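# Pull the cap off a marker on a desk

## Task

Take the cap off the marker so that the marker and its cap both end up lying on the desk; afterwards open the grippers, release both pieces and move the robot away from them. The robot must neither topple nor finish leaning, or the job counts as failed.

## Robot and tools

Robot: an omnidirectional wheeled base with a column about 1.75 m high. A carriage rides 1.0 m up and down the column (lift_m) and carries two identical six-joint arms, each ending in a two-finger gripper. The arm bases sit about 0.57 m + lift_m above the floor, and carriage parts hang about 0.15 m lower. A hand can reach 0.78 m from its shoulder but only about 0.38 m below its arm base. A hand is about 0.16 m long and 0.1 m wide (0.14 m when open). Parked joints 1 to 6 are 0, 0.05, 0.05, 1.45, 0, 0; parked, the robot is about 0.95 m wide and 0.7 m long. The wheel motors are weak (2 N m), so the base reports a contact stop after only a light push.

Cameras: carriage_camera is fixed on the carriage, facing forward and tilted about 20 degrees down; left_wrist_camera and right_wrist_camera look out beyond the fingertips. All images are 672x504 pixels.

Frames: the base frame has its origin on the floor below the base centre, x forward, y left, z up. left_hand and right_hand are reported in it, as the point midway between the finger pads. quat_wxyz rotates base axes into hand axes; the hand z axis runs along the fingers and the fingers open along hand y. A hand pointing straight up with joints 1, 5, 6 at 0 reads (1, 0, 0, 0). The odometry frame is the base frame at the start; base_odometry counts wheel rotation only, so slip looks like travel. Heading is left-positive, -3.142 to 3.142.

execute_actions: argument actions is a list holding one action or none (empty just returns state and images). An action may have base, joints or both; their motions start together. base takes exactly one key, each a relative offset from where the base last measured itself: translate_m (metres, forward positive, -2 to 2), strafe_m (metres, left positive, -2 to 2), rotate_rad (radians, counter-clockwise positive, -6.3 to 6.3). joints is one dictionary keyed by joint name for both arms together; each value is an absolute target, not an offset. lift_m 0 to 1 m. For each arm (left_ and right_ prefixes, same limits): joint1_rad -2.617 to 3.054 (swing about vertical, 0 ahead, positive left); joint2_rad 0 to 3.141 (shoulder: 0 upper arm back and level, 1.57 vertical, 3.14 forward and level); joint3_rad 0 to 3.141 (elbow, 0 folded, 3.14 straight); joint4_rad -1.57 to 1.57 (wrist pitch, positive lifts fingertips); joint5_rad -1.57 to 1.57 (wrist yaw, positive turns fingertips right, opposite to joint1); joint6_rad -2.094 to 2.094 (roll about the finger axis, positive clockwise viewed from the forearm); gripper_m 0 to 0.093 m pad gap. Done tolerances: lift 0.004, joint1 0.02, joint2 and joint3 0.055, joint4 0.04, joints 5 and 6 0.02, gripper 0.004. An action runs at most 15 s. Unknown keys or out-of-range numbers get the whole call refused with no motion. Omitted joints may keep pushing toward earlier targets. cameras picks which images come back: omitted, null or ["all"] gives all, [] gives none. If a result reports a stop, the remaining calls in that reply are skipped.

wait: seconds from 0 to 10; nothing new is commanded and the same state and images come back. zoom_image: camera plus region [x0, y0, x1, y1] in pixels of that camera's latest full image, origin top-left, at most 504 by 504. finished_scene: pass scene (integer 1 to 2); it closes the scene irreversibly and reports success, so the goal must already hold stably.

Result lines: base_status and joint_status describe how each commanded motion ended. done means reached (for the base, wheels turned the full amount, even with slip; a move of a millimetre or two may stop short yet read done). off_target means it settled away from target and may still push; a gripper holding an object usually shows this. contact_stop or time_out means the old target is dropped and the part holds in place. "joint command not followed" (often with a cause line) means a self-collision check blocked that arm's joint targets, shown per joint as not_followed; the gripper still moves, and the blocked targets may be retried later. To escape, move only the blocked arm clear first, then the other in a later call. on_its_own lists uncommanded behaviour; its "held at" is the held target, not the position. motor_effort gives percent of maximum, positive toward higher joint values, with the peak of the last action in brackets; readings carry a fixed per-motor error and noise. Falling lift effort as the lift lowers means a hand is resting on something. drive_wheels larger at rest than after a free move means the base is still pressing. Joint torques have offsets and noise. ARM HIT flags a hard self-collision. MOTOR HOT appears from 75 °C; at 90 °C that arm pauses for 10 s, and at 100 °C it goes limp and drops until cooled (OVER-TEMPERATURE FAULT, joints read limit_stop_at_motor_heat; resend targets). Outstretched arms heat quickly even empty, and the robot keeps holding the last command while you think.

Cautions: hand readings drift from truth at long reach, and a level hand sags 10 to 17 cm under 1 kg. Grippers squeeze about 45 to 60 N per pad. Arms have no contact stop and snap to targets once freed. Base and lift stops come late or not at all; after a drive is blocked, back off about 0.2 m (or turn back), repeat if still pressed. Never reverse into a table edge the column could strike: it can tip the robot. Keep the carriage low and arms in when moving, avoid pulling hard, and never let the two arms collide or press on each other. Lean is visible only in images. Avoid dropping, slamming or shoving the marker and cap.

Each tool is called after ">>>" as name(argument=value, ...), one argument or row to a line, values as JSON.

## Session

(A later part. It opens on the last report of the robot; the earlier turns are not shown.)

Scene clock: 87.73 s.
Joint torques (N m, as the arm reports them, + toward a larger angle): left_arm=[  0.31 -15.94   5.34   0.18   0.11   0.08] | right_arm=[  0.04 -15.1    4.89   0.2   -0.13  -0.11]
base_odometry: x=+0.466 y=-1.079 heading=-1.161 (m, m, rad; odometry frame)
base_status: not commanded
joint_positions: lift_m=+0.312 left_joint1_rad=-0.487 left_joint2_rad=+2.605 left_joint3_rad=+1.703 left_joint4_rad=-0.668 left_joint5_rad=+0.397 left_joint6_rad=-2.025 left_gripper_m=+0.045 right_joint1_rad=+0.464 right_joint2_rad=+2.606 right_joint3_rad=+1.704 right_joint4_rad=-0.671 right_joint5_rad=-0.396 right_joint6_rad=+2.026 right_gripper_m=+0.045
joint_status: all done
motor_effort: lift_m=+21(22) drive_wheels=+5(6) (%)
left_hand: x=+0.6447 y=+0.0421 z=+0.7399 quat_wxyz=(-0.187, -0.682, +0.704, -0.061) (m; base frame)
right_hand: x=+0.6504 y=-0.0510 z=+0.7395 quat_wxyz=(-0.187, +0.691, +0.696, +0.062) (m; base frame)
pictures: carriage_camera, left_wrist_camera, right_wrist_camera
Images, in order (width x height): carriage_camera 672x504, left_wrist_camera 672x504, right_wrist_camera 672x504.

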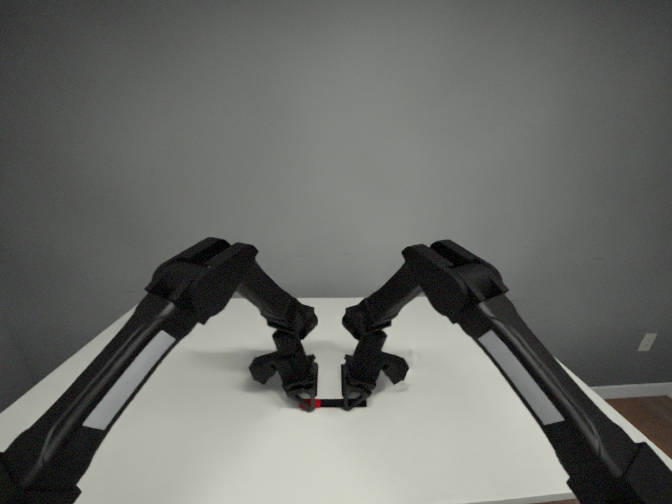

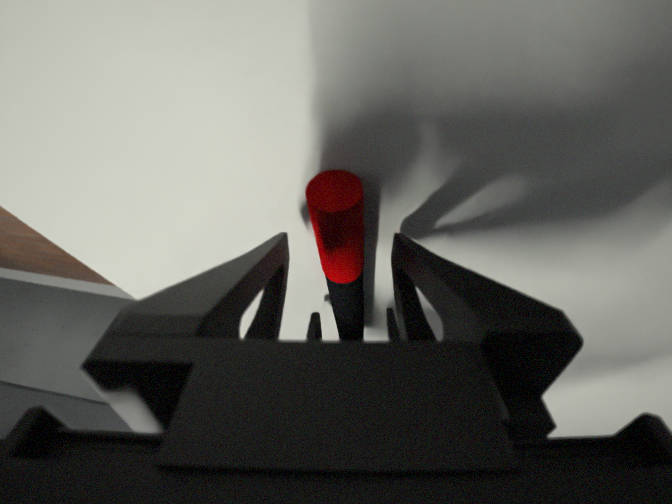

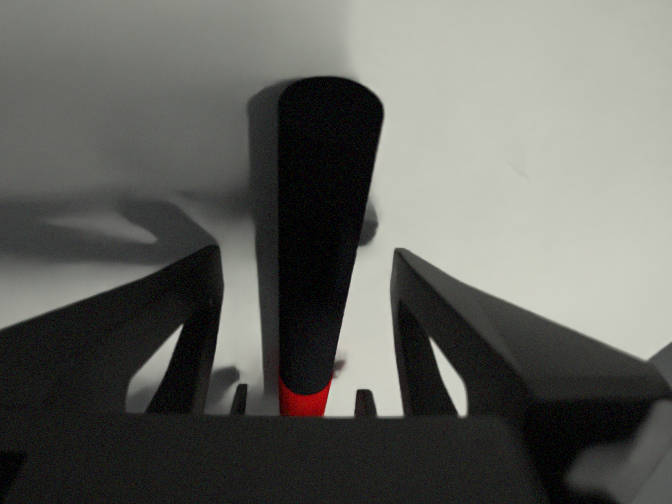

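Right is touching the desk; lower left slightly and close.

>>> execute_actions(
  actions=[
    {"joints":{"left_joint2_rad":2.615,"left_gripper_m":0,"right_gripper_m":0}},
  ],
  cameras=[],
)

>>> execute_actions(
  actions=[
    {"joints":{"lift_m":0.322}},
  ],
  cameras=[],
)

>>> execute_actions(
  actions=[
    {"joints":{"left_joint1_rad":-0.41,"right_joint1_rad":0.39}},
  ],
)

Scene clock: 92.93 s.
Joint torques (N m, as the arm reports them, + toward a larger angle): left_arm=[  0.28 -14.69   5.34   0.17   0.1    0.08] | right_arm=[  0.02 -15.12   4.91   0.19  -0.15  -0.09]
base_odometry: x=+0.466 y=-1.079 heading=-1.161 (m, m, rad; odometry frame)
base_status: not commanded
joint_positions: lift_m=+0.312 left_joint1_rad=-0.487 left_joint2_rad=+2.605 left_joint3_rad=+1.703 left_joint4_rad=-0.668 left_joint5_rad=+0.397 left_joint6_rad=-2.025 left_gripper_m=+0.018 right_joint1_rad=+0.464 right_joint2_rad=+2.606 right_joint3_rad=+1.704 right_joint4_rad=-0.671 right_joint5_rad=-0.396 right_joint6_rad=+2.026 right_gripper_m=+0.017
joint_status: left_gripper_m off_target (ended at +0.018, target +0.000); right_gripper_m off_target (ended at +0.017, target +0.000); the others done
motor_effort: lift_m=+22(25) drive_wheels=+5(5) (%)
left_hand: x=+0.6447 y=+0.0421 z=+0.7399 quat_wxyz=(-0.187, -0.682, +0.704, -0.061) (m; base frame)
right_hand: x=+0.6504 y=-0.0510 z=+0.7395 quat_wxyz=(-0.187, +0.691, +0.696, +0.062) (m; base frame)
pictures: none
No camera images: the call's "cameras" was empty. Leave "cameras" out to get every camera's image.

Scene clock: 93.53 s.
Joint torques (N m, as the arm reports them, + toward a larger angle): left_arm=[  0.24 -14.91   5.32   0.14   0.07   0.08] | right_arm=[ -0.16 -15.15   4.85   0.22  -0.14  -0.09]
base_odometry: x=+0.466 y=-1.079 heading=-1.161 (m, m, rad; odometry frame)
base_status: not commanded
joint_positions: lift_m=+0.322 left_joint1_rad=-0.487 left_joint2_rad=+2.607 left_joint3_rad=+1.703 left_joint4_rad=-0.668 left_joint5_rad=+0.400 left_joint6_rad=-2.025 left_gripper_m=+0.018 right_joint1_rad=+0.464 right_joint2_rad=+2.607 right_joint3_rad=+1.704 right_joint4_rad=-0.672 right_joint5_rad=-0.396 right_joint6_rad=+2.026 right_gripper_m=+0.017
joint_status: all done
motor_effort: lift_m=+27(39) drive_wheels=+6(8) (%)
left_hand: x=+0.6441 y=+0.0421 z=+0.7485 quat_wxyz=(-0.189, -0.682, +0.704, -0.061) (m; base frame)
right_hand: x=+0.6501 y=-0.0512 z=+0.7487 quat_wxyz=(-0.187, +0.691, +0.696, +0.061) (m; base frame)
pictures: none
No camera images: the call's "cameras" was empty. Leave "cameras" out to get every camera's image.

Scene clock: 94.20 s.
Joint torques (N m, as the arm reports them, + toward a larger angle): left_arm=[ -0.71 -14.84   5.32   0.16   0.04   0.08] | right_arm=[ -0.1  -15.15   4.79   0.17  -0.06  -0.11]
base_odometry: x=+0.466 y=-1.079 heading=-1.161 (m, m, rad; odometry frame)
base_status: not commanded
joint_positions: lift_m=+0.322 left_joint1_rad=-0.402 left_joint2_rad=+2.607 left_joint3_rad=+1.703 left_joint4_rad=-0.666 left_joint5_rad=+0.403 left_joint6_rad=-2.025 left_gripper_m=+0.018 right_joint1_rad=+0.382 right_joint2_rad=+2.607 right_joint3_rad=+1.704 right_joint4_rad=-0.669 right_joint5_rad=-0.402 right_joint6_rad=+2.026 right_gripper_m=+0.017
joint_status: all done
motor_effort: lift_m=+33(31) drive_wheels=+5(6) (%)
left_hand: x=+0.6657 y=+0.0731 z=+0.7487 quat_wxyz=(-0.187, -0.711, +0.674, -0.070) (m; base frame)
right_hand: x=+0.6704 y=-0.0809 z=+0.7491 quat_wxyz=(-0.186, +0.718, +0.667, +0.071) (m; base frame)
pictures: carriage_camera, left_wrist_camera, right_wrist_camera
Images, in order (width x height): carriage_camera 672x504, left_wrist_camera 672x504, right_wrist_camera 672x504.

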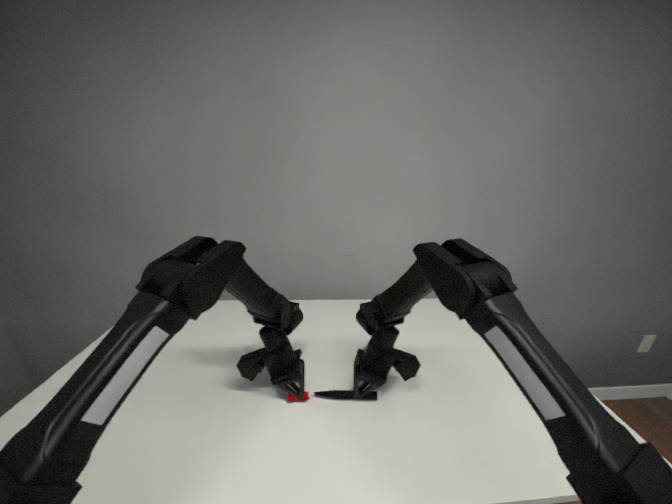

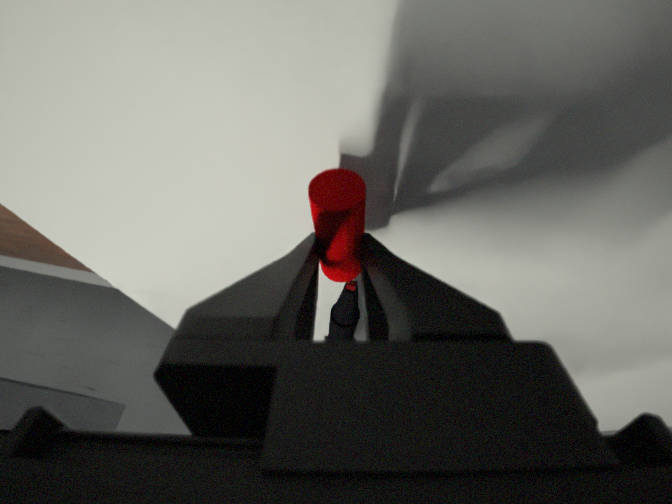

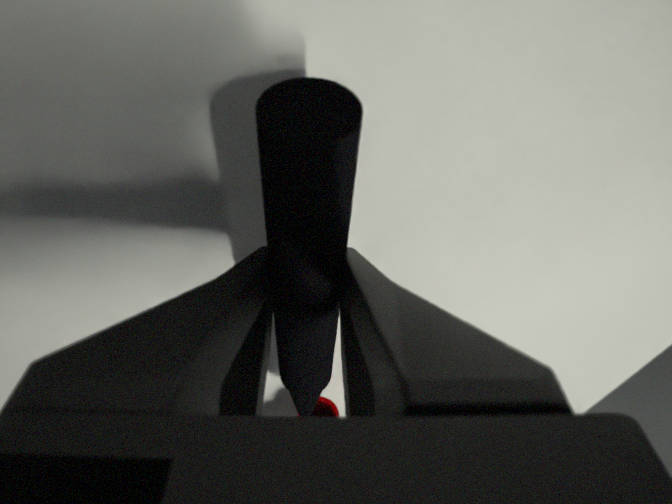

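>>> execute_actions(
  actions=[
    {"joints":{"lift_m":0.312,"left_joint1_rad":-0.33,"right_joint1_rad":0.33}},
  ],
  cameras=[],
)

>>> execute_actions(
  actions=[
    {"joints":{"left_gripper_m":0.06,"right_gripper_m":0.06}},
  ],
  cameras=[],
)

>>> execute_actions(
  actions=[
    {"joints":{"lift_m":0.37}},
  ],
  cameras=[],
)

>>> execute_actions(
  actions=[
    {"base":{"translate_m":-0.3},"joints":{"left_joint1_rad":0,"right_joint1_rad":0,"left_joint2_rad":1.0,"right_joint2_rad":1.0,"left_joint3_rad":0.8,"right_joint3_rad":0.8,"left_joint5_rad":0,"right_joint5_rad":0,"left_joint6_rad":0,"right_joint6_rad":0}},
  ],
  cameras=["carriage_camera"],
)

Scene clock: 100.20 s.
Joint torques (N m, as the arm reports them, + toward a larger angle): left_arm=[ -0.67 -14.84   5.32   0.15  -0.02   0.07] | right_arm=[ -0.43 -15.19   5.06   0.19  -0.06  -0.11]
base_odometry: x=+0.466 y=-1.079 heading=-1.161 (m, m, rad; odometry frame)
base_status: not commanded
joint_positions: lift_m=+0.312 left_joint1_rad=-0.323 left_joint2_rad=+2.607 left_joint3_rad=+1.703 left_joint4_rad=-0.668 left_joint5_rad=+0.408 left_joint6_rad=-2.025 left_gripper_m=+0.018 right_joint1_rad=+0.328 right_joint2_rad=+2.607 right_joint3_rad=+1.704 right_joint4_rad=-0.668 right_joint5_rad=-0.407 right_joint6_rad=+2.026 right_gripper_m=+0.017
joint_status: all done
motor_effort: lift_m=+21(22) drive_wheels=-5(8) (%)
left_hand: x=+0.6827 y=+0.1035 z=+0.7398 quat_wxyz=(-0.187, -0.737, +0.645, -0.078) (m; base frame)
right_hand: x=+0.6821 y=-0.1017 z=+0.7399 quat_wxyz=(-0.187, +0.735, +0.647, +0.077) (m; base frame)
pictures: none
No camera images: the call's "cameras" was empty. Leave "cameras" out to get every camera's image.

Scene clock: 100.83 s.
Joint torques (N m, as the arm reports them, + toward a larger angle): left_arm=[ -0.75 -14.88   5.31   0.17   0.01   0.08] | right_arm=[ -0.47 -15.21   4.85   0.2   -0.09  -0.09]
base_odometry: x=+0.466 y=-1.079 heading=-1.161 (m, m, rad; odometry frame)
base_status: not commanded
joint_positions: lift_m=+0.312 left_joint1_rad=-0.323 left_joint2_rad=+2.607 left_joint3_rad=+1.703 left_joint4_rad=-0.668 left_joint5_rad=+0.406 left_joint6_rad=-2.025 left_gripper_m=+0.060 right_joint1_rad=+0.328 right_joint2_rad=+2.607 right_joint3_rad=+1.704 right_joint4_rad=-0.668 right_joint5_rad=-0.407 right_joint6_rad=+2.026 right_gripper_m=+0.060
joint_status: all done
motor_effort: lift_m=+23(22) drive_wheels=-5(5) (%)
left_hand: x=+0.6828 y=+0.1039 z=+0.7396 quat_wxyz=(-0.186, -0.737, +0.645, -0.077) (m; base frame)
right_hand: x=+0.6821 y=-0.1016 z=+0.7399 quat_wxyz=(-0.187, +0.735, +0.647, +0.077) (m; base frame)
pictures: none
No camera images: the call's "cameras" was empty. Leave "cameras" out to get every camera's image.

Scene clock: 101.60 s.
Joint torques (N m, as the arm reports them, + toward a larger angle): left_arm=[ -0.69 -14.97   5.37   0.16   0.04   0.08] | right_arm=[ -0.35 -14.71   5.01   0.18  -0.06  -0.1 ]
base_odometry: x=+0.466 y=-1.079 heading=-1.161 (m, m, rad; odometry frame)
base_status: not commanded
joint_positions: lift_m=+0.370 left_joint1_rad=-0.323 left_joint2_rad=+2.608 left_joint3_rad=+1.703 left_joint4_rad=-0.668 left_joint5_rad=+0.403 left_joint6_rad=-2.025 left_gripper_m=+0.060 right_joint1_rad=+0.328 right_joint2_rad=+2.599 right_joint3_rad=+1.704 right_joint4_rad=-0.669 right_joint5_rad=-0.406 right_joint6_rad=+2.026 right_gripper_m=+0.060
joint_status: all done
motor_effort: lift_m=+31(32) drive_wheels=+5(6) (%)
left_hand: x=+0.6825 y=+0.1044 z=+0.7962 quat_wxyz=(-0.185, -0.737, +0.645, -0.076) (m; base frame)
right_hand: x=+0.6839 y=-0.1011 z=+0.8007 quat_wxyz=(-0.185, +0.735, +0.648, +0.081) (m; base frame)
pictures: none
No camera images: the call's "cameras" was empty. Leave "cameras" out to get every camera's image.

Scene clock: 104.17 s.
Joint torques (N m, as the arm reports them, + toward a larger angle): left_arm=[-0.91 -3.25  6.51  1.82 -0.08  0.14] | right_arm=[ 0.03 -3.08  6.58  1.57  0.05 -0.14]
base_odometry: x=+0.347 y=-0.804 heading=-1.161 (m, m, rad; odometry frame)
base_status: done
joint_positions: lift_m=+0.370 left_joint1_rad=+0.011 left_joint2_rad=+1.006 left_joint3_rad=+0.822 left_joint4_rad=-0.662 left_joint5_rad=-0.002 left_joint6_rad=-0.009 left_gripper_m=+0.060 right_joint1_rad=-0.008 right_joint2_rad=+1.004 right_joint3_rad=+0.814 right_joint4_rad=-0.663 right_joint5_rad=-0.003 right_joint6_rad=+0.009 right_gripper_m=+0.060
joint_status: all done
motor_effort: lift_m=+32(29) drive_wheels=-3(36) (%)
left_hand: x=+0.5753 y=+0.3130 z=+1.1029 quat_wxyz=(+0.354, -0.009, +0.935, +0.001) (m; base frame)
right_hand: x=+0.5737 y=-0.3114 z=+1.1000 quat_wxyz=(+0.351, +0.007, +0.936, +0.002) (m; base frame)
pictures: carriage_camera
Images, in order (width x height): carriage_camera 672x504.

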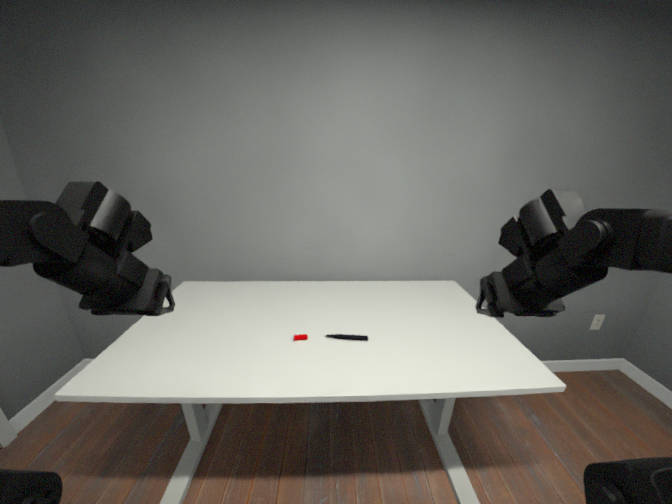

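>>> finished_scene(
  scene=1,
)

The scene is finished: the task was done.


## Next scene

The same job, from a new start.

>>> execute_actions(
  actions=[],
  cameras=["carriage_camera"],
)

Scene clock: 0.00 s.
Joint torques (N m, as the arm reports them, + toward a larger angle): no reading
base_odometry: x=+0.000 y=+0.000 heading=+0.000 (m, m, rad; odometry frame)
base_status: not commanded
joint_positions: lift_m=+0.303 left_joint1_rad=+0.017 left_joint2_rad=+0.058 left_joint3_rad=+0.048 left_joint4_rad=+1.477 left_joint5_rad=+0.032 left_joint6_rad=-0.060 left_gripper_m=+0.095 right_joint1_rad=-0.001 right_joint2_rad=+0.039 right_joint3_rad=+0.047 right_joint4_rad=+1.467 right_joint5_rad=-0.037 right_joint6_rad=-0.032 right_gripper_m=+0.095
joint_status: not commanded
motor_effort: lift_m=+26 drive_wheels=+9 (%)
left_hand: x=+0.3093 y=+0.3046 z=+1.3004 quat_wxyz=(+0.998, +0.014, +0.052, -0.022) (m; base frame)
right_hand: x=+0.3059 y=-0.3033 z=+1.2999 quat_wxyz=(+0.999, -0.019, +0.047, -0.015) (m; base frame)
pictures: carriage_camera
Images, in order (width x height): carriage_camera 672x504.

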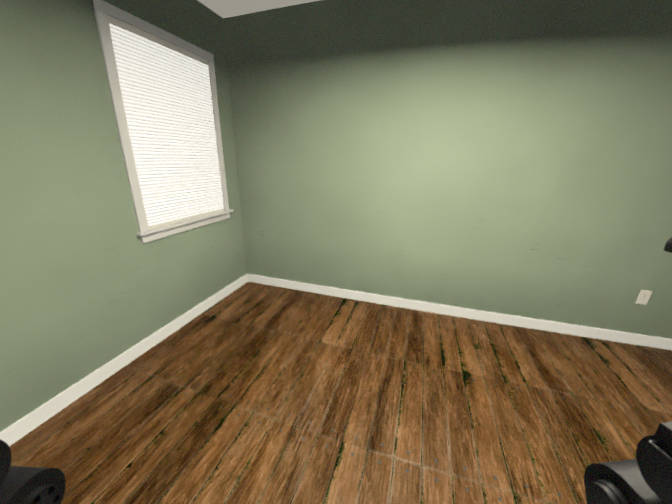

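>>> execute_actions(
  actions=[
    {"base":{"rotate_rad":-1.89},"joints":{"lift_m":0.4}},
  ],
  cameras=["carriage_camera"],
)

Scene clock: 6.13 s.
Joint torques (N m, as the arm reports them, + toward a larger angle): left_arm=[-0.22  4.6   6.08 -0.45 -0.11  0.03] | right_arm=[-0.5   4.46  5.91 -0.38  0.1   0.01]
base_odometry: x=+0.000 y=+0.000 heading=-1.889 (m, m, rad; odometry frame)
base_status: done
joint_positions: lift_m=+0.400 left_joint1_rad=+0.017 left_joint2_rad=+0.058 left_joint3_rad=+0.048 left_joint4_rad=+1.477 left_joint5_rad=+0.032 left_joint6_rad=-0.060 left_gripper_m=+0.095 right_joint1_rad=-0.001 right_joint2_rad=+0.039 right_joint3_rad=+0.047 right_joint4_rad=+1.467 right_joint5_rad=-0.037 right_joint6_rad=-0.032 right_gripper_m=+0.095
joint_status: all done
motor_effort: lift_m=+32(32) drive_wheels=+9(33) (%)
left_hand: x=+0.3094 y=+0.3046 z=+1.3974 quat_wxyz=(+0.998, +0.014, +0.052, -0.022) (m; base frame)
right_hand: x=+0.3059 y=-0.3033 z=+1.3969 quat_wxyz=(+0.999, -0.019, +0.047, -0.015) (m; base frame)
pictures: carriage_camera
Images, in order (width x height): carriage_camera 672x504.

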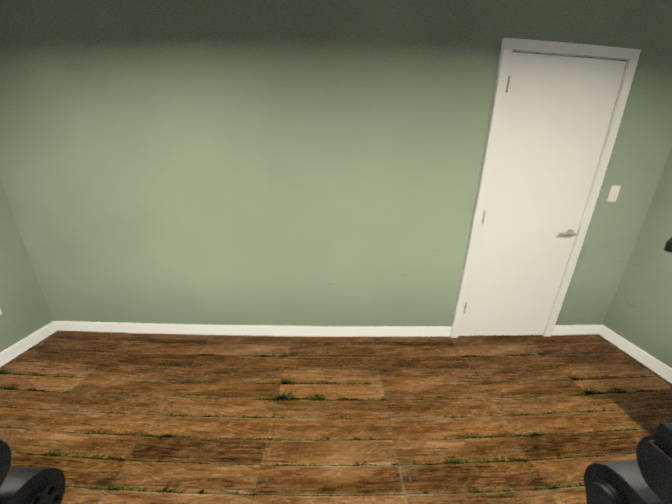

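>>> execute_actions(
  actions=[
    {"base":{"rotate_rad":-1.585}},
  ],
  cameras=["carriage_camera"],
)

Scene clock: 11.13 s.
Joint torques (N m, as the arm reports them, + toward a larger angle): left_arm=[-0.17  4.64  6.12 -0.42 -0.11  0.03] | right_arm=[-0.64  4.5   5.74 -0.35  0.04 -0.04]
base_odometry: x=+0.000 y=+0.000 heading=+2.810 (m, m, rad; odometry frame)
base_status: done
joint_positions: lift_m=+0.400 left_joint1_rad=+0.017 left_joint2_rad=+0.058 left_joint3_rad=+0.048 left_joint4_rad=+1.477 left_joint5_rad=+0.032 left_joint6_rad=-0.060 left_gripper_m=+0.095 right_joint1_rad=-0.001 right_joint2_rad=+0.039 right_joint3_rad=+0.047 right_joint4_rad=+1.467 right_joint5_rad=-0.037 right_joint6_rad=-0.032 right_gripper_m=+0.095
joint_status: not commanded
motor_effort: lift_m=+28(29) drive_wheels=+8(33) (%)
left_hand: x=+0.3094 y=+0.3046 z=+1.3974 quat_wxyz=(+0.998, +0.014, +0.052, -0.022) (m; base frame)
right_hand: x=+0.3059 y=-0.3033 z=+1.3969 quat_wxyz=(+0.999, -0.019, +0.047, -0.015) (m; base frame)
pictures: carriage_camera
Images, in order (width x height): carriage_camera 672x504.

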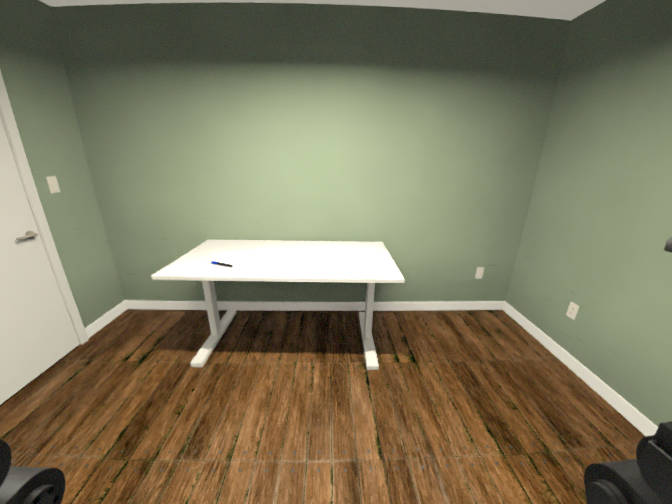

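>>> execute_actions(
  actions=[
    {"base":{"strafe_m":1.0}},
  ],
  cameras=[],
)

>>> execute_actions(
  actions=[
    {"base":{"translate_m":1.0}},
  ],
  cameras=[],
)

>>> execute_actions(
  actions=[
    {"base":{"rotate_rad":-0.4}},
  ],
  cameras=["carriage_camera"],
)

Scene clock: 20.40 s.
Joint torques (N m, as the arm reports them, + toward a larger angle): left_arm=[-0.21  4.66  6.11 -0.45 -0.11  0.02] | right_arm=[-0.67  4.41  5.84 -0.33  0.08 -0.02]
base_odometry: x=-0.327 y=-0.945 heading=+2.809 (m, m, rad; odometry frame)
base_status: done
joint_positions: lift_m=+0.400 left_joint1_rad=+0.017 left_joint2_rad=+0.058 left_joint3_rad=+0.048 left_joint4_rad=+1.477 left_joint5_rad=+0.032 left_joint6_rad=-0.060 left_gripper_m=+0.095 right_joint1_rad=-0.001 right_joint2_rad=+0.039 right_joint3_rad=+0.047 right_joint4_rad=+1.467 right_joint5_rad=-0.037 right_joint6_rad=-0.032 right_gripper_m=+0.095
joint_status: not commanded
motor_effort: lift_m=+33(29) drive_wheels=-6(34) (%)
left_hand: x=+0.3094 y=+0.3046 z=+1.3974 quat_wxyz=(+0.998, +0.014, +0.052, -0.022) (m; base frame)
right_hand: x=+0.3059 y=-0.3033 z=+1.3969 quat_wxyz=(+0.999, -0.019, +0.047, -0.015) (m; base frame)
pictures: none
No camera images: the call's "cameras" was empty. Leave "cameras" out to get every camera's image.

Scene clock: 24.80 s.
Joint torques (N m, as the arm reports them, + toward a larger angle): left_arm=[-0.19  4.64  6.08 -0.46 -0.1   0.02] | right_arm=[-0.53  4.42  5.77 -0.36  0.04 -0.03]
base_odometry: x=-1.272 y=-0.619 heading=+2.810 (m, m, rad; odometry frame)
base_status: done
joint_positions: lift_m=+0.400 left_joint1_rad=+0.017 left_joint2_rad=+0.058 left_joint3_rad=+0.048 left_joint4_rad=+1.477 left_joint5_rad=+0.032 left_joint6_rad=-0.060 left_gripper_m=+0.095 right_joint1_rad=-0.001 right_joint2_rad=+0.039 right_joint3_rad=+0.047 right_joint4_rad=+1.467 right_joint5_rad=-0.037 right_joint6_rad=-0.032 right_gripper_m=+0.095
joint_status: not commanded
motor_effort: lift_m=+30(33) drive_wheels=-6(32) (%)
left_hand: x=+0.3095 y=+0.3046 z=+1.3974 quat_wxyz=(+0.998, +0.014, +0.053, -0.022) (m; base frame)
right_hand: x=+0.3058 y=-0.3033 z=+1.3969 quat_wxyz=(+0.999, -0.019, +0.047, -0.015) (m; base frame)
pictures: none
No camera images: the call's "cameras" was empty. Leave "cameras" out to get every camera's image.

Scene clock: 26.50 s.
Joint torques (N m, as the arm reports them, + toward a larger angle): left_arm=[-0.19  4.66  6.12 -0.44 -0.11  0.02] | right_arm=[-0.45  4.44  5.88 -0.35  0.08 -0.07]
base_odometry: x=-1.272 y=-0.619 heading=+2.410 (m, m, rad; odometry frame)
base_status: done
joint_positions: lift_m=+0.400 left_joint1_rad=+0.017 left_joint2_rad=+0.058 left_joint3_rad=+0.048 left_joint4_rad=+1.477 left_joint5_rad=+0.032 left_joint6_rad=-0.060 left_gripper_m=+0.095 right_joint1_rad=-0.001 right_joint2_rad=+0.039 right_joint3_rad=+0.047 right_joint4_rad=+1.467 right_joint5_rad=-0.037 right_joint6_rad=-0.032 right_gripper_m=+0.095
joint_status: not commanded
motor_effort: lift_m=+33(30) drive_wheels=+11(23) (%)
left_hand: x=+0.3095 y=+0.3046 z=+1.3974 quat_wxyz=(+0.998, +0.014, +0.053, -0.022) (m; base frame)
right_hand: x=+0.3058 y=-0.3033 z=+1.3969 quat_wxyz=(+0.999, -0.019, +0.047, -0.015) (m; base frame)
pictures: carriage_camera
Images, in order (width x height): carriage_camera 672x504.

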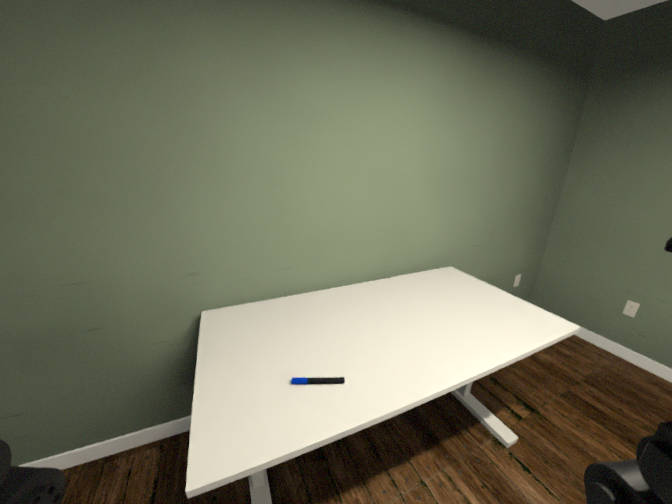

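>>> execute_actions(
  actions=[
    {"base":{"strafe_m":0.05},"joints":{"left_joint1_rad":-0.4,"left_joint2_rad":2.6,"left_joint3_rad":1.7,"left_joint4_rad":-0.67,"left_joint5_rad":0.4,"left_joint6_rad":-2.02,"left_gripper_m":0.07,"right_joint1_rad":0.4,"right_joint2_rad":2.6,"right_joint3_rad":1.7,"right_joint4_rad":-0.67,"right_joint5_rad":-0.4,"right_joint6_rad":2.02,"right_gripper_m":0.07}},
  ],
  cameras=[],
)

>>> execute_actions(
  actions=[
    {"base":{"translate_m":0.155},"joints":{"left_joint1_rad":-0.48,"right_joint1_rad":0.46}},
  ],
  cameras=[],
)

>>> execute_actions(
  actions=[
    {"joints":{"lift_m":0.345}},
  ],
)

Scene clock: 33.43 s.
Joint torques (N m, as the arm reports them, + toward a larger angle): left_arm=[ -0.79 -15.42   5.83   0.14   0.13  -0.1 ] | right_arm=[  0.19 -15.17   5.9    0.14  -0.15   0.1 ]
base_odometry: x=-1.306 y=-0.656 heading=+2.410 (m, m, rad; odometry frame)
base_status: done
joint_positions: lift_m=+0.400 left_joint1_rad=-0.391 left_joint2_rad=+2.597 left_joint3_rad=+1.697 left_joint4_rad=-0.664 left_joint5_rad=+0.395 left_joint6_rad=-2.011 left_gripper_m=+0.070 right_joint1_rad=+0.391 right_joint2_rad=+2.608 right_joint3_rad=+1.692 right_joint4_rad=-0.661 right_joint5_rad=-0.393 right_joint6_rad=+2.011 right_gripper_m=+0.070
joint_status: all done
motor_effort: lift_m=+32(27) drive_wheels=+4(20) (%)
left_hand: x=+0.6695 y=+0.0779 z=+0.8295 quat_wxyz=(-0.182, -0.710, +0.677, -0.074) (m; base frame)
right_hand: x=+0.6662 y=-0.0797 z=+0.8238 quat_wxyz=(-0.183, +0.711, +0.676, +0.068) (m; base frame)
pictures: none
No camera images: the call's "cameras" was empty. Leave "cameras" out to get every camera's image.

Scene clock: 35.40 s.
Joint torques (N m, as the arm reports them, + toward a larger angle): left_arm=[  0.33 -15.42   5.75   0.14   0.07  -0.1 ] | right_arm=[ -1.09 -15.11   5.87   0.1   -0.13   0.07]
base_odometry: x=-1.421 y=-0.553 heading=+2.410 (m, m, rad; odometry frame)
base_status: done
joint_positions: lift_m=+0.400 left_joint1_rad=-0.488 left_joint2_rad=+2.597 left_joint3_rad=+1.697 left_joint4_rad=-0.665 left_joint5_rad=+0.400 left_joint6_rad=-2.011 left_gripper_m=+0.070 right_joint1_rad=+0.467 right_joint2_rad=+2.608 right_joint3_rad=+1.692 right_joint4_rad=-0.661 right_joint5_rad=-0.396 right_joint6_rad=+2.011 right_gripper_m=+0.070
joint_status: all done
motor_effort: lift_m=+28(26) drive_wheels=-7(30) (%)
left_hand: x=+0.6449 y=+0.0410 z=+0.8298 quat_wxyz=(-0.188, -0.676, +0.710, -0.066) (m; base frame)
right_hand: x=+0.6474 y=-0.0511 z=+0.8240 quat_wxyz=(-0.187, +0.684, +0.702, +0.061) (m; base frame)
pictures: none
No camera images: the call's "cameras" was empty. Leave "cameras" out to get every camera's image.

Scene clock: 36.37 s.
Joint torques (N m, as the arm reports them, + toward a larger angle): left_arm=[  0.35 -15.8    5.84   0.16   0.08  -0.09] | right_arm=[ -1.2  -15.71   5.71   0.09  -0.1    0.11]
base_odometry: x=-1.421 y=-0.553 heading=+2.410 (m, m, rad; odometry frame)
base_status: not commanded
joint_positions: lift_m=+0.345 left_joint1_rad=-0.488 left_joint2_rad=+2.602 left_joint3_rad=+1.697 left_joint4_rad=-0.666 left_joint5_rad=+0.400 left_joint6_rad=-2.011 left_gripper_m=+0.070 right_joint1_rad=+0.467 right_joint2_rad=+2.612 right_joint3_rad=+1.692 right_joint4_rad=-0.664 right_joint5_rad=-0.396 right_joint6_rad=+2.011 right_gripper_m=+0.070
joint_status: all done
motor_effort: lift_m=+26(22) drive_wheels=+4(7) (%)
left_hand: x=+0.6436 y=+0.0417 z=+0.7734 quat_wxyz=(-0.189, -0.676, +0.709, -0.063) (m; base frame)
right_hand: x=+0.6457 y=-0.0519 z=+0.7675 quat_wxyz=(-0.188, +0.685, +0.701, +0.058) (m; base frame)
pictures: carriage_camera, left_wrist_camera, right_wrist_camera
Images, in order (width x height): carriage_camera 672x504, left_wrist_camera 672x504, right_wrist_camera 672x504.

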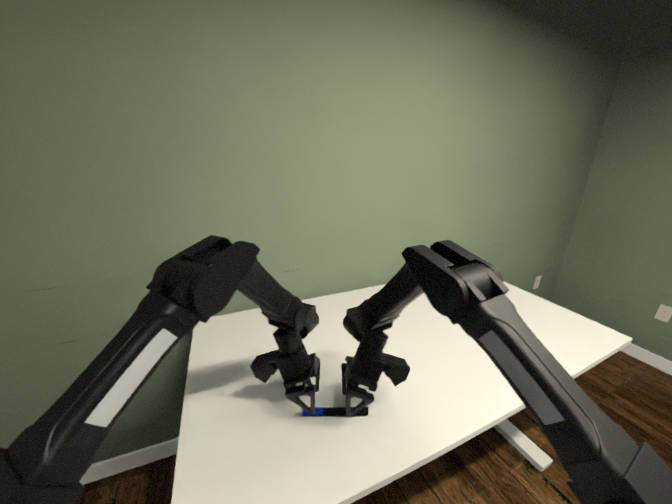

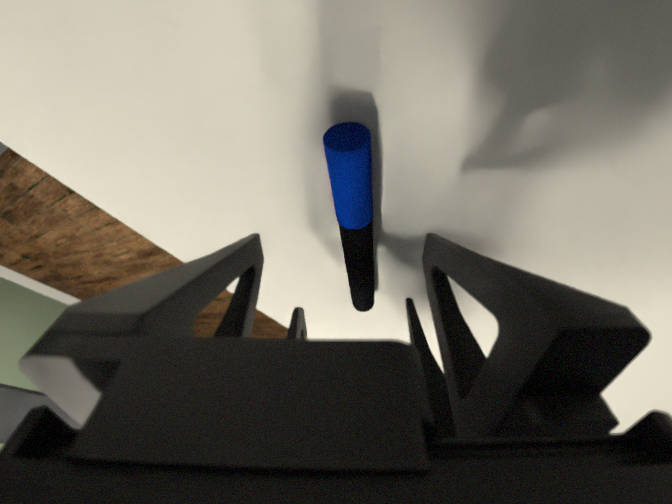

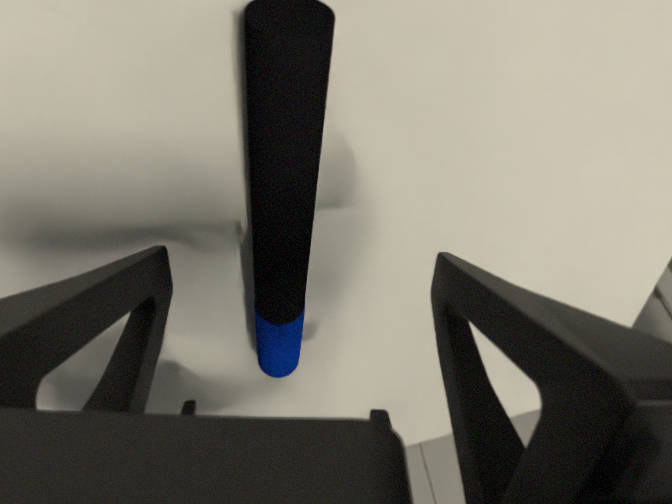

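Great alignment.

>>> execute_actions(
  actions=[
    {"joints":{"lift_m":0.314,"left_gripper_m":0.05,"right_gripper_m":0.05,"left_joint2_rad":2.615}},
  ],
  cameras=["left_wrist_camera","right_wrist_camera"],
)

Scene clock: 40.00 s.
Joint torques (N m, as the arm reports them, + toward a larger angle): left_arm=[  0.24 -15.4    5.79   0.17   0.07  -0.09] | right_arm=[ -0.89 -15.2    5.99   0.12  -0.12   0.11]
base_odometry: x=-1.421 y=-0.553 heading=+2.410 (m, m, rad; odometry frame)
base_status: not commanded
joint_positions: lift_m=+0.314 left_joint1_rad=-0.488 left_joint2_rad=+2.613 left_joint3_rad=+1.697 left_joint4_rad=-0.668 left_joint5_rad=+0.401 left_joint6_rad=-2.011 left_gripper_m=+0.050 right_joint1_rad=+0.465 right_joint2_rad=+2.606 right_joint3_rad=+1.692 right_joint4_rad=-0.665 right_joint5_rad=-0.400 right_joint6_rad=+2.012 right_gripper_m=+0.050
joint_status: all done
motor_effort: lift_m=+22(20) drive_wheels=+4(5) (%)
left_hand: x=+0.6406 y=+0.0432 z=+0.7376 quat_wxyz=(-0.191, -0.677, +0.708, -0.057) (m; base frame)
right_hand: x=+0.6470 y=-0.0512 z=+0.7399 quat_wxyz=(-0.189, +0.685, +0.701, +0.061) (m; base frame)
pictures: left_wrist_camera, right_wrist_camera
Images, in order (width x height): left_wrist_camera 672x504, right_wrist_camera 672x504.

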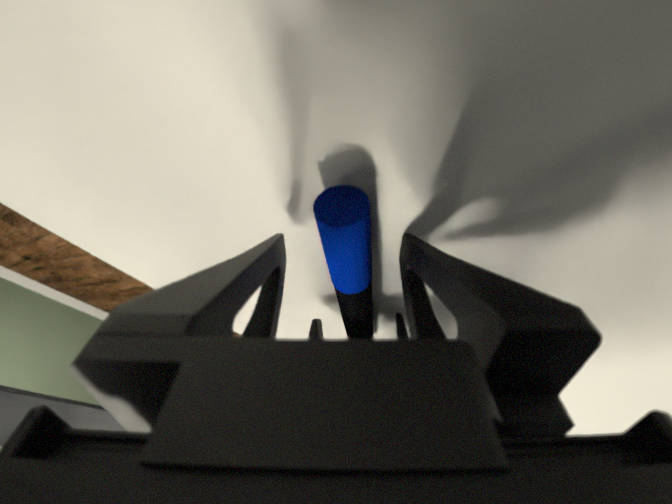

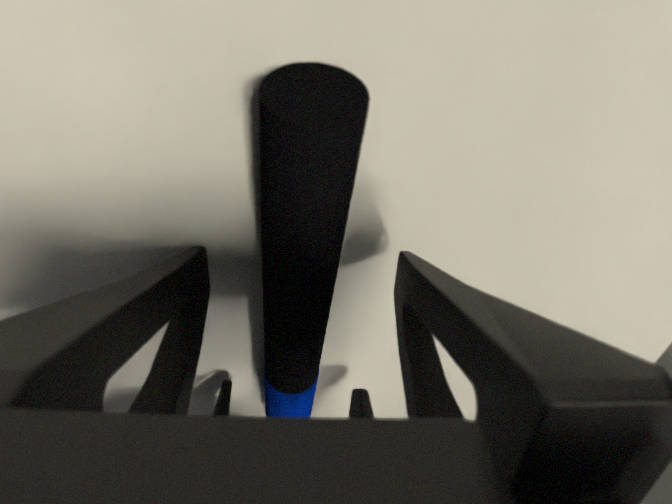

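>>> execute_actions(
  actions=[
    {"joints":{"left_gripper_m":0,"right_gripper_m":0}},
  ],
  cameras=[],
)

>>> execute_actions(
  actions=[
    {"joints":{"lift_m":0.322}},
  ],
  cameras=[],
)

>>> execute_actions(
  actions=[
    {"joints":{"left_joint1_rad":-0.39,"right_joint1_rad":0.35}},
  ],
  cameras=[],
)

>>> execute_actions(
  actions=[
    {"joints":{"lift_m":0.313}},
  ],
  cameras=["carriage_camera","left_wrist_camera"],
)

Scene clock: 44.87 s.
Joint torques (N m, as the arm reports them, + toward a larger angle): left_arm=[  0.36 -15.48   5.7    0.15   0.07  -0.09] | right_arm=[ -1.11 -15.13   5.79   0.13  -0.1    0.11]
base_odometry: x=-1.421 y=-0.553 heading=+2.410 (m, m, rad; odometry frame)
base_status: not commanded
joint_positions: lift_m=+0.314 left_joint1_rad=-0.488 left_joint2_rad=+2.613 left_joint3_rad=+1.697 left_joint4_rad=-0.668 left_joint5_rad=+0.400 left_joint6_rad=-2.012 left_gripper_m=+0.018 right_joint1_rad=+0.465 right_joint2_rad=+2.606 right_joint3_rad=+1.692 right_joint4_rad=-0.665 right_joint5_rad=-0.400 right_joint6_rad=+2.012 right_gripper_m=+0.017
joint_status: left_gripper_m off_target (ended at +0.018, target +0.000); right_gripper_m off_target (ended at +0.017, target +0.000)
motor_effort: lift_m=+23(22) drive_wheels=+4(4) (%)
left_hand: x=+0.6406 y=+0.0433 z=+0.7375 quat_wxyz=(-0.191, -0.677, +0.708, -0.057) (m; base frame)
right_hand: x=+0.6470 y=-0.0512 z=+0.7398 quat_wxyz=(-0.189, +0.685, +0.701, +0.061) (m; base frame)
pictures: none
No camera images: the call's "cameras" was empty. Leave "cameras" out to get every camera's image.

Scene clock: 45.47 s.
Joint torques (N m, as the arm reports them, + toward a larger angle): left_arm=[  0.3  -15.31   5.75   0.16   0.08  -0.08] | right_arm=[ -1.08 -14.99   5.8    0.14  -0.15   0.08]
base_odometry: x=-1.421 y=-0.553 heading=+2.410 (m, m, rad; odometry frame)
base_status: not commanded
joint_positions: lift_m=+0.322 left_joint1_rad=-0.488 left_joint2_rad=+2.610 left_joint3_rad=+1.697 left_joint4_rad=-0.669 left_joint5_rad=+0.399 left_joint6_rad=-2.012 left_gripper_m=+0.018 right_joint1_rad=+0.465 right_joint2_rad=+2.604 right_joint3_rad=+1.692 right_joint4_rad=-0.665 right_joint5_rad=-0.399 right_joint6_rad=+2.012 right_gripper_m=+0.017
joint_status: all done
motor_effort: lift_m=+29(36) drive_wheels=+5(8) (%)
left_hand: x=+0.6413 y=+0.0433 z=+0.7461 quat_wxyz=(-0.190, -0.677, +0.708, -0.057) (m; base frame)
right_hand: x=+0.6475 y=-0.0512 z=+0.7479 quat_wxyz=(-0.188, +0.685, +0.701, +0.062) (m; base frame)
pictures: none
No camera images: the call's "cameras" was empty. Leave "cameras" out to get every camera's image.

Scene clock: 46.17 s.
Joint torques (N m, as the arm reports them, + toward a larger angle): left_arm=[ -0.83 -15.38   5.74   0.14   0.08  -0.09] | right_arm=[  0.2  -14.85   5.74   0.1   -0.08   0.1 ]
base_odometry: x=-1.421 y=-0.553 heading=+2.410 (m, m, rad; odometry frame)
base_status: not commanded
joint_positions: lift_m=+0.322 left_joint1_rad=-0.380 left_joint2_rad=+2.610 left_joint3_rad=+1.697 left_joint4_rad=-0.667 left_joint5_rad=+0.400 left_joint6_rad=-2.012 left_gripper_m=+0.018 right_joint1_rad=+0.340 right_joint2_rad=+2.604 right_joint3_rad=+1.692 right_joint4_rad=-0.665 right_joint5_rad=-0.400 right_joint6_rad=+2.012 right_gripper_m=+0.017
joint_status: all done
motor_effort: lift_m=+30(31) drive_wheels=+4(5) (%)
left_hand: x=+0.6680 y=+0.0830 z=+0.7461 quat_wxyz=(-0.187, -0.714, +0.671, -0.069) (m; base frame)
right_hand: x=+0.6769 y=-0.0987 z=+0.7479 quat_wxyz=(-0.184, +0.728, +0.657, +0.073) (m; base frame)
pictures: none
No camera images: the call's "cameras" was empty. Leave "cameras" out to get every camera's image.

Scene clock: 46.73 s.
Joint torques (N m, as the arm reports them, + toward a larger angle): left_arm=[ -0.73 -15.18   5.71   0.13   0.05  -0.09] | right_arm=[  0.28 -14.89   5.9    0.17  -0.09   0.06]
base_odometry: x=-1.421 y=-0.553 heading=+2.410 (m, m, rad; odometry frame)
base_status: not commanded
joint_positions: lift_m=+0.313 left_joint1_rad=-0.382 left_joint2_rad=+2.610 left_joint3_rad=+1.697 left_joint4_rad=-0.668 left_joint5_rad=+0.403 left_joint6_rad=-2.012 left_gripper_m=+0.018 right_joint1_rad=+0.342 right_joint2_rad=+2.603 right_joint3_rad=+1.692 right_joint4_rad=-0.668 right_joint5_rad=-0.403 right_joint6_rad=+2.012 right_gripper_m=+0.017
joint_status: all done
motor_effort: lift_m=+23(25) drive_wheels=+4(10) (%)
left_hand: x=+0.6674 y=+0.0819 z=+0.7381 quat_wxyz=(-0.188, -0.713, +0.672, -0.069) (m; base frame)
right_hand: x=+0.6760 y=-0.0977 z=+0.7400 quat_wxyz=(-0.186, +0.727, +0.657, +0.073) (m; base frame)
pictures: carriage_camera, left_wrist_camera
Images, in order (width x height): carriage_camera 672x504, left_wrist_camera 672x504.

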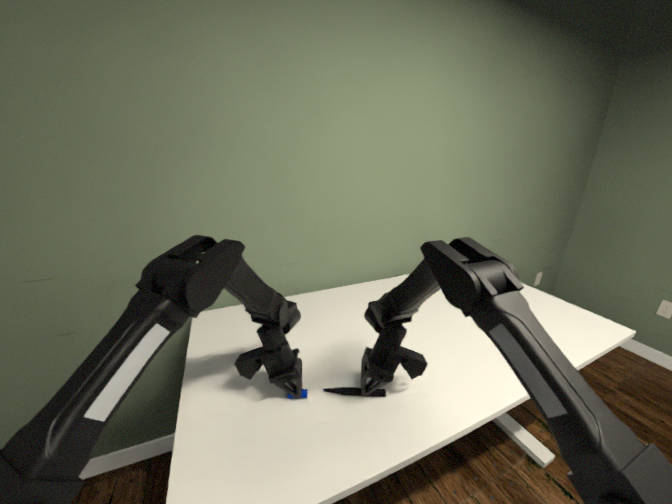

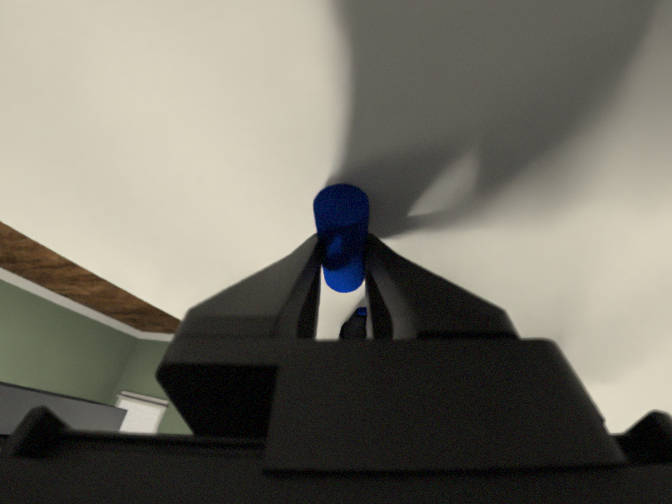

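>>> execute_actions(
  actions=[
    {"joints":{"left_gripper_m":0.06,"right_gripper_m":0.06}},
  ],
  cameras=[],
)

>>> execute_actions(
  actions=[
    {"joints":{"lift_m":0.37}},
  ],
  cameras=[],
)

>>> execute_actions(
  actions=[
    {"base":{"translate_m":-0.3},"joints":{"left_joint1_rad":0,"right_joint1_rad":0,"left_joint2_rad":1.0,"right_joint2_rad":1.0,"left_joint3_rad":0.8,"right_joint3_rad":0.8}},
  ],
  cameras=["carriage_camera"],
)

Scene clock: 51.40 s.
Joint torques (N m, as the arm reports them, + toward a larger angle): left_arm=[ -0.7  -15.2    5.74   0.14   0.05  -0.08] | right_arm=[  0.16 -15.     5.96   0.14  -0.08   0.09]
base_odometry: x=-1.421 y=-0.553 heading=+2.410 (m, m, rad; odometry frame)
base_status: not commanded
joint_positions: lift_m=+0.313 left_joint1_rad=-0.382 left_joint2_rad=+2.610 left_joint3_rad=+1.697 left_joint4_rad=-0.668 left_joint5_rad=+0.403 left_joint6_rad=-2.012 left_gripper_m=+0.060 right_joint1_rad=+0.342 right_joint2_rad=+2.603 right_joint3_rad=+1.692 right_joint4_rad=-0.668 right_joint5_rad=-0.404 right_joint6_rad=+2.012 right_gripper_m=+0.060
joint_status: all done
motor_effort: lift_m=+20(20) drive_wheels=+4(4) (%)
left_hand: x=+0.6674 y=+0.0819 z=+0.7381 quat_wxyz=(-0.188, -0.713, +0.672, -0.069) (m; base frame)
right_hand: x=+0.6759 y=-0.0976 z=+0.7400 quat_wxyz=(-0.187, +0.727, +0.657, +0.073) (m; base frame)
pictures: none
No camera images: the call's "cameras" was empty. Leave "cameras" out to get every camera's image.

Scene clock: 52.37 s.
Joint torques (N m, as the arm reports them, + toward a larger angle): left_arm=[ -0.68 -14.98   5.75   0.17   0.06  -0.08] | right_arm=[  0.09 -14.65   5.74   0.19  -0.08   0.1 ]
base_odometry: x=-1.421 y=-0.553 heading=+2.410 (m, m, rad; odometry frame)
base_status: not commanded
joint_positions: lift_m=+0.370 left_joint1_rad=-0.382 left_joint2_rad=+2.607 left_joint3_rad=+1.697 left_joint4_rad=-0.668 left_joint5_rad=+0.402 left_joint6_rad=-2.012 left_gripper_m=+0.060 right_joint1_rad=+0.342 right_joint2_rad=+2.600 right_joint3_rad=+1.692 right_joint4_rad=-0.668 right_joint5_rad=-0.404 right_joint6_rad=+2.012 right_gripper_m=+0.060
joint_status: all done
motor_effort: lift_m=+29(36) drive_wheels=+4(5) (%)
left_hand: x=+0.6681 y=+0.0818 z=+0.7959 quat_wxyz=(-0.187, -0.713, +0.672, -0.070) (m; base frame)
right_hand: x=+0.6766 y=-0.0974 z=+0.7978 quat_wxyz=(-0.186, +0.727, +0.657, +0.075) (m; base frame)
pictures: none
No camera images: the call's "cameras" was empty. Leave "cameras" out to get every camera's image.

Scene clock: 54.93 s.
Joint torques (N m, as the arm reports them, + toward a larger angle): left_arm=[-0.77 -2.98  6.48  1.72  0.05 -0.03] | right_arm=[ 0.22 -2.87  6.11  1.48 -0.08  0.  ]
base_odometry: x=-1.198 y=-0.753 heading=+2.411 (m, m, rad; odometry frame)
base_status: done
joint_positions: lift_m=+0.370 left_joint1_rad=+0.009 left_joint2_rad=+1.003 left_joint3_rad=+0.820 left_joint4_rad=-0.663 left_joint5_rad=+0.399 left_joint6_rad=-2.012 left_gripper_m=+0.060 right_joint1_rad=-0.011 right_joint2_rad=+1.005 right_joint3_rad=+0.815 right_joint4_rad=-0.664 right_joint5_rad=-0.397 right_joint6_rad=+2.012 right_gripper_m=+0.060
joint_status: all done
motor_effort: lift_m=+32(30) drive_wheels=-9(37) (%)
left_hand: x=+0.5663 y=+0.2453 z=+1.1128 quat_wxyz=(+0.031, -0.739, +0.547, -0.392) (m; base frame)
right_hand: x=+0.5657 y=-0.2461 z=+1.1102 quat_wxyz=(+0.030, +0.741, +0.546, +0.389) (m; base frame)
pictures: carriage_camera
Images, in order (width x height): carriage_camera 672x504.

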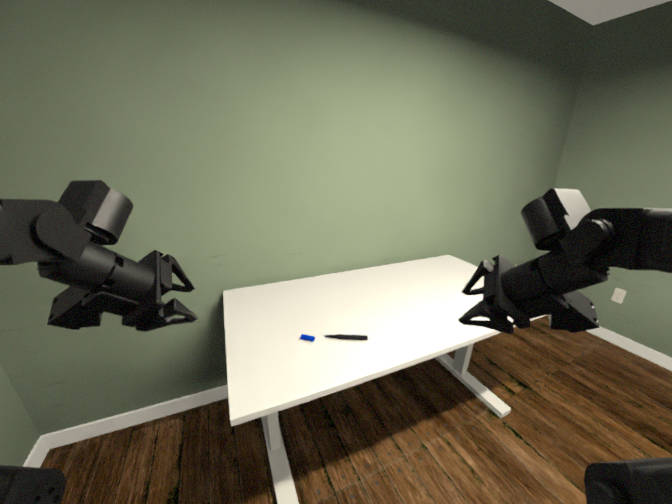

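>>> finished_scene(
  scene=2,
)

The scene is finished: the task was done.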